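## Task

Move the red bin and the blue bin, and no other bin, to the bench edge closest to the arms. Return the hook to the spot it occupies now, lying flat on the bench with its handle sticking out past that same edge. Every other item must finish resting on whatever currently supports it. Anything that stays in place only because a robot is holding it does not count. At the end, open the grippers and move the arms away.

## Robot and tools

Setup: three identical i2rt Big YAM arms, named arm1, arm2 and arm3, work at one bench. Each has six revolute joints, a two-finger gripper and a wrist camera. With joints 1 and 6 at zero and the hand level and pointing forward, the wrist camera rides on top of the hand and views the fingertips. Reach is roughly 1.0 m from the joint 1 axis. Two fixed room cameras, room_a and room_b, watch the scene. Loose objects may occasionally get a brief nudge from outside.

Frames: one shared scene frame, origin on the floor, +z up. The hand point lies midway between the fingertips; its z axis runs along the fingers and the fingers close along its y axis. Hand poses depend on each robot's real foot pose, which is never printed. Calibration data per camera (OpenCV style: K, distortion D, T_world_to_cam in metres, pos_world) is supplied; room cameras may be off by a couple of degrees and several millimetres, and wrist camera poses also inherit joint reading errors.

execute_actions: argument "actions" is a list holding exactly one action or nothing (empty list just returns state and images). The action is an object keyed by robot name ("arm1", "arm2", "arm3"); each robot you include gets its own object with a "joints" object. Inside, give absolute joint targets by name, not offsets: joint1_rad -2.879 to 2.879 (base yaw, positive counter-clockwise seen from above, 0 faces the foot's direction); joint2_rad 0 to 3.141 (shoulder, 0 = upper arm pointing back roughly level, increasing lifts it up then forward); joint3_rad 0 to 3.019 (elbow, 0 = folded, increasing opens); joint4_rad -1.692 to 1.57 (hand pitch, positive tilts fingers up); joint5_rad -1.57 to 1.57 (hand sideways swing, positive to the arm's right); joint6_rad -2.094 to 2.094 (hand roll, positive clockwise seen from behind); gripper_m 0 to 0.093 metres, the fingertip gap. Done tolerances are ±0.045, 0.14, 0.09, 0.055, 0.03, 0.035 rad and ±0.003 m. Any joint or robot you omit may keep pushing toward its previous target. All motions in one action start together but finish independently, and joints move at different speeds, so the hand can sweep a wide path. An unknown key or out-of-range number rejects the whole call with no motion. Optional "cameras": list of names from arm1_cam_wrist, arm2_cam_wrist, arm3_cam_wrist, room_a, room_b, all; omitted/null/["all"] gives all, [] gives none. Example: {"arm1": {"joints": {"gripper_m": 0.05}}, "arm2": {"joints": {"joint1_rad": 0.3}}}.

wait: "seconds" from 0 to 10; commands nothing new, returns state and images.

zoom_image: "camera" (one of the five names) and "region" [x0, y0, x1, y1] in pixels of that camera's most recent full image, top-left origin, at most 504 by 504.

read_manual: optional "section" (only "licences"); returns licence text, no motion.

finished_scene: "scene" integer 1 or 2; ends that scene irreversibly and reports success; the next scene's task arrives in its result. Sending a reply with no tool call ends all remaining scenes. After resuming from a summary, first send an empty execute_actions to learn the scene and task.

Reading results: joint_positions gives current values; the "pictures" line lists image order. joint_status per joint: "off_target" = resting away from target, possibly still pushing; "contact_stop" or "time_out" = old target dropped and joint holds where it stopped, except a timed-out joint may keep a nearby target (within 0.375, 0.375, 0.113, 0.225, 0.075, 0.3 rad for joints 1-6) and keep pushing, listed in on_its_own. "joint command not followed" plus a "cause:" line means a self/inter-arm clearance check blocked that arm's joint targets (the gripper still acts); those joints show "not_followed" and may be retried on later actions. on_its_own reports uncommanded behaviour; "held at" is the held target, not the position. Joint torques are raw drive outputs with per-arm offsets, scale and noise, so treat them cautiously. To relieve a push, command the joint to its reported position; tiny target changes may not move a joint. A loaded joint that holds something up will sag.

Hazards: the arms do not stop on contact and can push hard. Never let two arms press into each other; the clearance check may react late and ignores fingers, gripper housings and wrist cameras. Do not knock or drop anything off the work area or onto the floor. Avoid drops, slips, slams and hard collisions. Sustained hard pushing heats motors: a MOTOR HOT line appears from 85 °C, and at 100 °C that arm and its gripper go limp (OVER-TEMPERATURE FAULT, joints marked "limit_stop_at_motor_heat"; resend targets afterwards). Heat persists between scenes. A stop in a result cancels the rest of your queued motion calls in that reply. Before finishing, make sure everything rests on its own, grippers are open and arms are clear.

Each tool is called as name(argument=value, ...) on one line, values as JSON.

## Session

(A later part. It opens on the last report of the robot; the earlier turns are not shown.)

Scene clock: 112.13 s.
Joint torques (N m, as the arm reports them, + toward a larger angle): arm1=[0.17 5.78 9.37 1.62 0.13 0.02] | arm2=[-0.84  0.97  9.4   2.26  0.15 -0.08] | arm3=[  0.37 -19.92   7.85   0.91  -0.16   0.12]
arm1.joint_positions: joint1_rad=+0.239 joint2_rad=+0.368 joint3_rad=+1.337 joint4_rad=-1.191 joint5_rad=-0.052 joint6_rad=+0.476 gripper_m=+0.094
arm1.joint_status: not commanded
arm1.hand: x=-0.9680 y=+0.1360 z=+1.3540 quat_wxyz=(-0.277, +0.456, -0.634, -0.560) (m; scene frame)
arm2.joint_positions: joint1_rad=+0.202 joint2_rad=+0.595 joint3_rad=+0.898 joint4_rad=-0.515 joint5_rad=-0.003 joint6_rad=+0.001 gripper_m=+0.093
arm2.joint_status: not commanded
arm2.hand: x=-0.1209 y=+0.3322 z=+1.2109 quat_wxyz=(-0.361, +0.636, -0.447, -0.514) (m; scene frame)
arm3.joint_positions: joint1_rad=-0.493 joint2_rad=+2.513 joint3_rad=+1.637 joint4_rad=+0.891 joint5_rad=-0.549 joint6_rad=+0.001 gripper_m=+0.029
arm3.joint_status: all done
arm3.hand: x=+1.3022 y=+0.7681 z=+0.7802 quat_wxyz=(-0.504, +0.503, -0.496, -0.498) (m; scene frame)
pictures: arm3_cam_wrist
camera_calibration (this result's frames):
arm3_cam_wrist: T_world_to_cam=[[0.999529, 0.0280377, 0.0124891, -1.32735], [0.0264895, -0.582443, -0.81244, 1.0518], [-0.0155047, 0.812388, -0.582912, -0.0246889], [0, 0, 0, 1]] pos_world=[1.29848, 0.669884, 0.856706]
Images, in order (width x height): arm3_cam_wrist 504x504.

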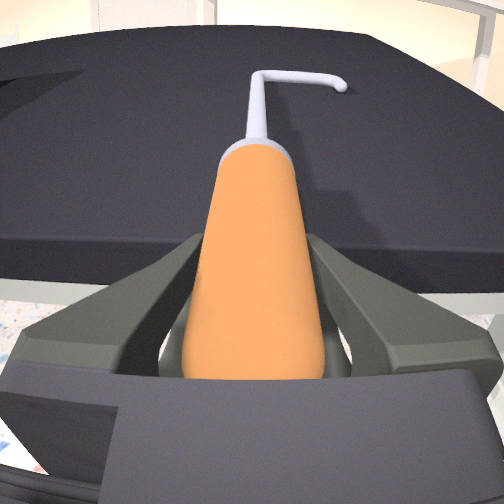

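execute_actions(actions=[{"arm3":{"joints":{"joint2_rad":2.51,"joint3_rad":1.66,"joint4_rad":0.9,"gripper_m":0.093}}}], cameras=[])

execute_actions(actions=[{"arm3":{"joints":{"joint2_rad":2.2,"joint4_rad":0.6}}}], cameras=["arm3_cam_wrist"])

execute_actions(actions=[{"arm3":{"joints":{"joint1_rad":0.06,"joint2_rad":1.76,"joint3_rad":1.7,"joint4_rad":-0.7,"joint5_rad":0}}}])

Scene clock: 113.13 s.
Joint torques (N m, as the arm reports them, + toward a larger angle): arm1=[0.2  5.76 9.38 1.62 0.13 0.02] | arm2=[-0.78  0.97  9.4   2.26  0.14 -0.08] | arm3=[  0.38 -23.13   9.52   1.78  -0.12   0.1 ]
arm1.joint_positions: joint1_rad=+0.239 joint2_rad=+0.368 joint3_rad=+1.337 joint4_rad=-1.191 joint5_rad=-0.052 joint6_rad=+0.476 gripper_m=+0.094
arm1.joint_status: not commanded
arm1.hand: x=-0.9680 y=+0.1360 z=+1.3540 quat_wxyz=(-0.277, +0.456, -0.634, -0.560) (m; scene frame)
arm2.joint_positions: joint1_rad=+0.202 joint2_rad=+0.595 joint3_rad=+0.898 joint4_rad=-0.515 joint5_rad=-0.003 joint6_rad=+0.001 gripper_m=+0.093
arm2.joint_status: not commanded
arm2.hand: x=-0.1209 y=+0.3322 z=+1.2109 quat_wxyz=(-0.361, +0.636, -0.447, -0.514) (m; scene frame)
arm3.joint_positions: joint1_rad=-0.493 joint2_rad=+2.513 joint3_rad=+1.638 joint4_rad=+0.894 joint5_rad=-0.549 joint6_rad=+0.001 gripper_m=+0.093
arm3.joint_status: all done
arm3.hand: x=+1.3024 y=+0.7685 z=+0.7816 quat_wxyz=(-0.505, +0.502, -0.494, -0.499) (m; scene frame)
pictures: none
No camera images: the call's "cameras" was empty. Leave "cameras" out to get every camera's image.

Scene clock: 114.47 s.
Joint torques (N m, as the arm reports them, + toward a larger angle): arm1=[0.21 5.73 9.37 1.63 0.14 0.02] | arm2=[-0.79  0.92  9.41  2.25  0.13 -0.08] | arm3=[ -0.37 -18.49  10.39   1.21  -0.11   0.1 ]
arm1.joint_positions: joint1_rad=+0.239 joint2_rad=+0.368 joint3_rad=+1.337 joint4_rad=-1.191 joint5_rad=-0.052 joint6_rad=+0.476 gripper_m=+0.094
arm1.joint_status: not commanded
arm1.hand: x=-0.9680 y=+0.1360 z=+1.3540 quat_wxyz=(-0.277, +0.456, -0.634, -0.560) (m; scene frame)
arm2.joint_positions: joint1_rad=+0.202 joint2_rad=+0.595 joint3_rad=+0.898 joint4_rad=-0.515 joint5_rad=-0.003 joint6_rad=+0.001 gripper_m=+0.093
arm2.joint_status: not commanded
arm2.hand: x=-0.1209 y=+0.3322 z=+1.2109 quat_wxyz=(-0.361, +0.636, -0.447, -0.514) (m; scene frame)
arm3.joint_positions: joint1_rad=-0.493 joint2_rad=+2.154 joint3_rad=+1.655 joint4_rad=+0.607 joint5_rad=-0.549 joint6_rad=+0.001 gripper_m=+0.093
arm3.joint_status: all done
arm3.hand: x=+1.3052 y=+0.7778 z=+1.0226 quat_wxyz=(-0.535, +0.495, -0.463, -0.506) (m; scene frame)
pictures: arm3_cam_wrist
camera_calibration (this result's frames):
arm3_cam_wrist: T_world_to_cam=[[0.997638, 0.0266944, 0.0632857, -1.38206], [0.0679756, -0.515833, -0.853988, 1.19083], [0.00984818, 0.856273, -0.516429, -0.0264286], [0, 0, 0, 1]] pos_world=[1.29811, 0.673795, 1.09077]
Images, in order (width x height): arm3_cam_wrist 504x504.

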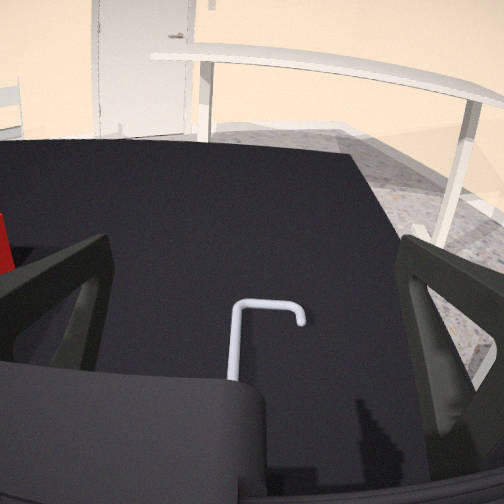

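Scene clock: 116.23 s.
Joint torques (N m, as the arm reports them, + toward a larger angle): arm1=[0.18 5.75 9.38 1.62 0.13 0.01] | arm2=[-0.79  0.95  9.42  2.25  0.14 -0.08] | arm3=[  1.56 -15.92  11.62   1.35   0.05   0.04]
arm1.joint_positions: joint1_rad=+0.239 joint2_rad=+0.368 joint3_rad=+1.337 joint4_rad=-1.191 joint5_rad=-0.052 joint6_rad=+0.476 gripper_m=+0.094
arm1.joint_status: not commanded
arm1.hand: x=-0.9680 y=+0.1360 z=+1.3540 quat_wxyz=(-0.277, +0.456, -0.634, -0.560) (m; scene frame)
arm2.joint_positions: joint1_rad=+0.202 joint2_rad=+0.595 joint3_rad=+0.898 joint4_rad=-0.515 joint5_rad=-0.003 joint6_rad=+0.001 gripper_m=+0.093
arm2.joint_status: not commanded
arm2.hand: x=-0.1209 y=+0.3322 z=+1.2109 quat_wxyz=(-0.361, +0.636, -0.447, -0.514) (m; scene frame)
arm3.joint_positions: joint1_rad=+0.052 joint2_rad=+1.735 joint3_rad=+1.693 joint4_rad=-0.692 joint5_rad=-0.001 joint6_rad=+0.001 gripper_m=+0.093
arm3.joint_status: all done
arm3.hand: x=+0.9446 y=+0.7279 z=+1.0831 quat_wxyz=(-0.286, +0.648, -0.647, -0.283) (m; scene frame)
pictures: arm1_cam_wrist, arm2_cam_wrist, arm3_cam_wrist, room_a, room_b
camera_calibration (this result's frames):
arm2_cam_wrist: T_world_to_cam=[[0.936345, 0.350976, -0.00862246, 0.0109759], [0.256088, -0.699586, -0.667082, 1.07262], [-0.240162, 0.62241, -0.744935, 0.78625], [0, 0, 0, 1]] pos_world=[-0.0961335, 0.257165, 1.30132]
arm3_cam_wrist: T_world_to_cam=[[0.999754, 0.0177846, -0.01328, -0.937354], [0.0147515, -0.979451, -0.201144, 0.921862], [-0.0165843, 0.200899, -0.979472, 1.0546], [0, 0, 0, 1]] pos_world=[0.941014, 0.707721, 1.20593]
Images, in order (width x height): arm1_cam_wrist 504x504, arm2_cam_wrist 504x504, arm3_cam_wrist 504x504, room_a 672x504, room_b 672x504.

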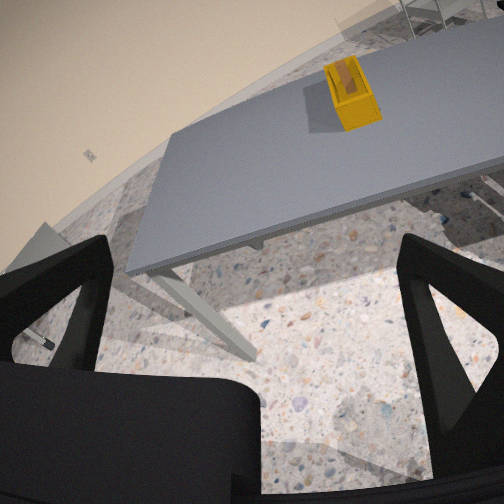

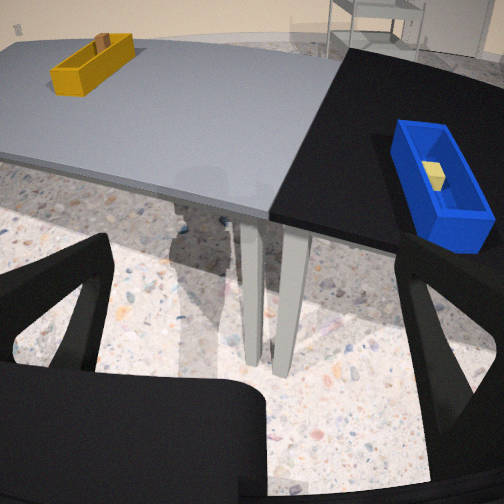

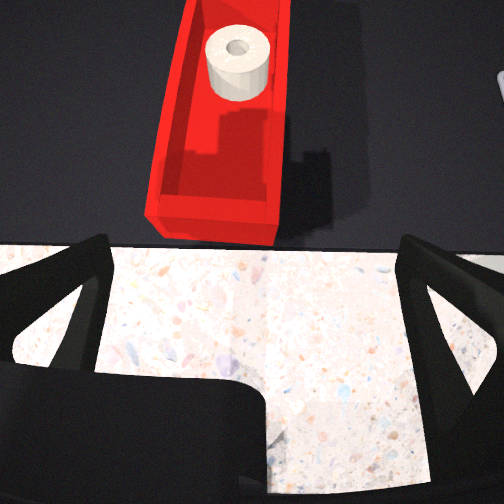

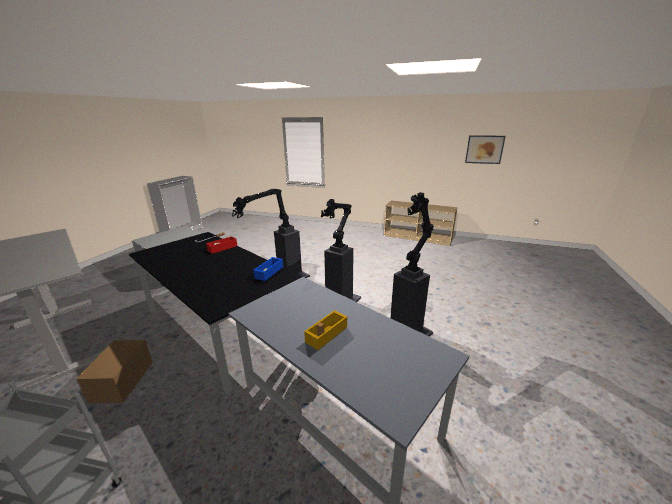

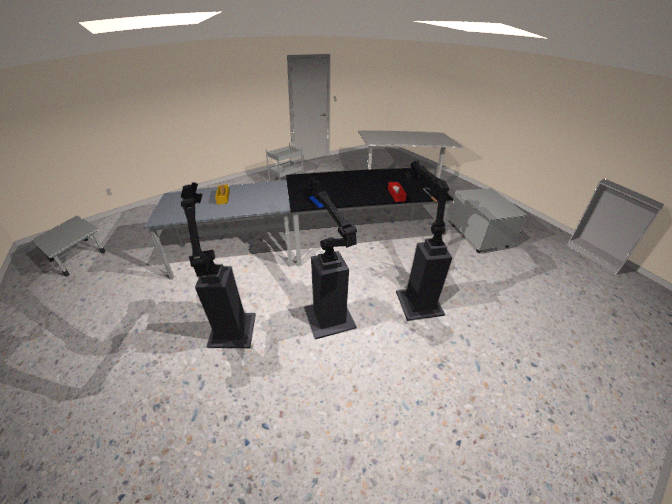

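finished_scene(scene=1)

The scene is finished: the task was done.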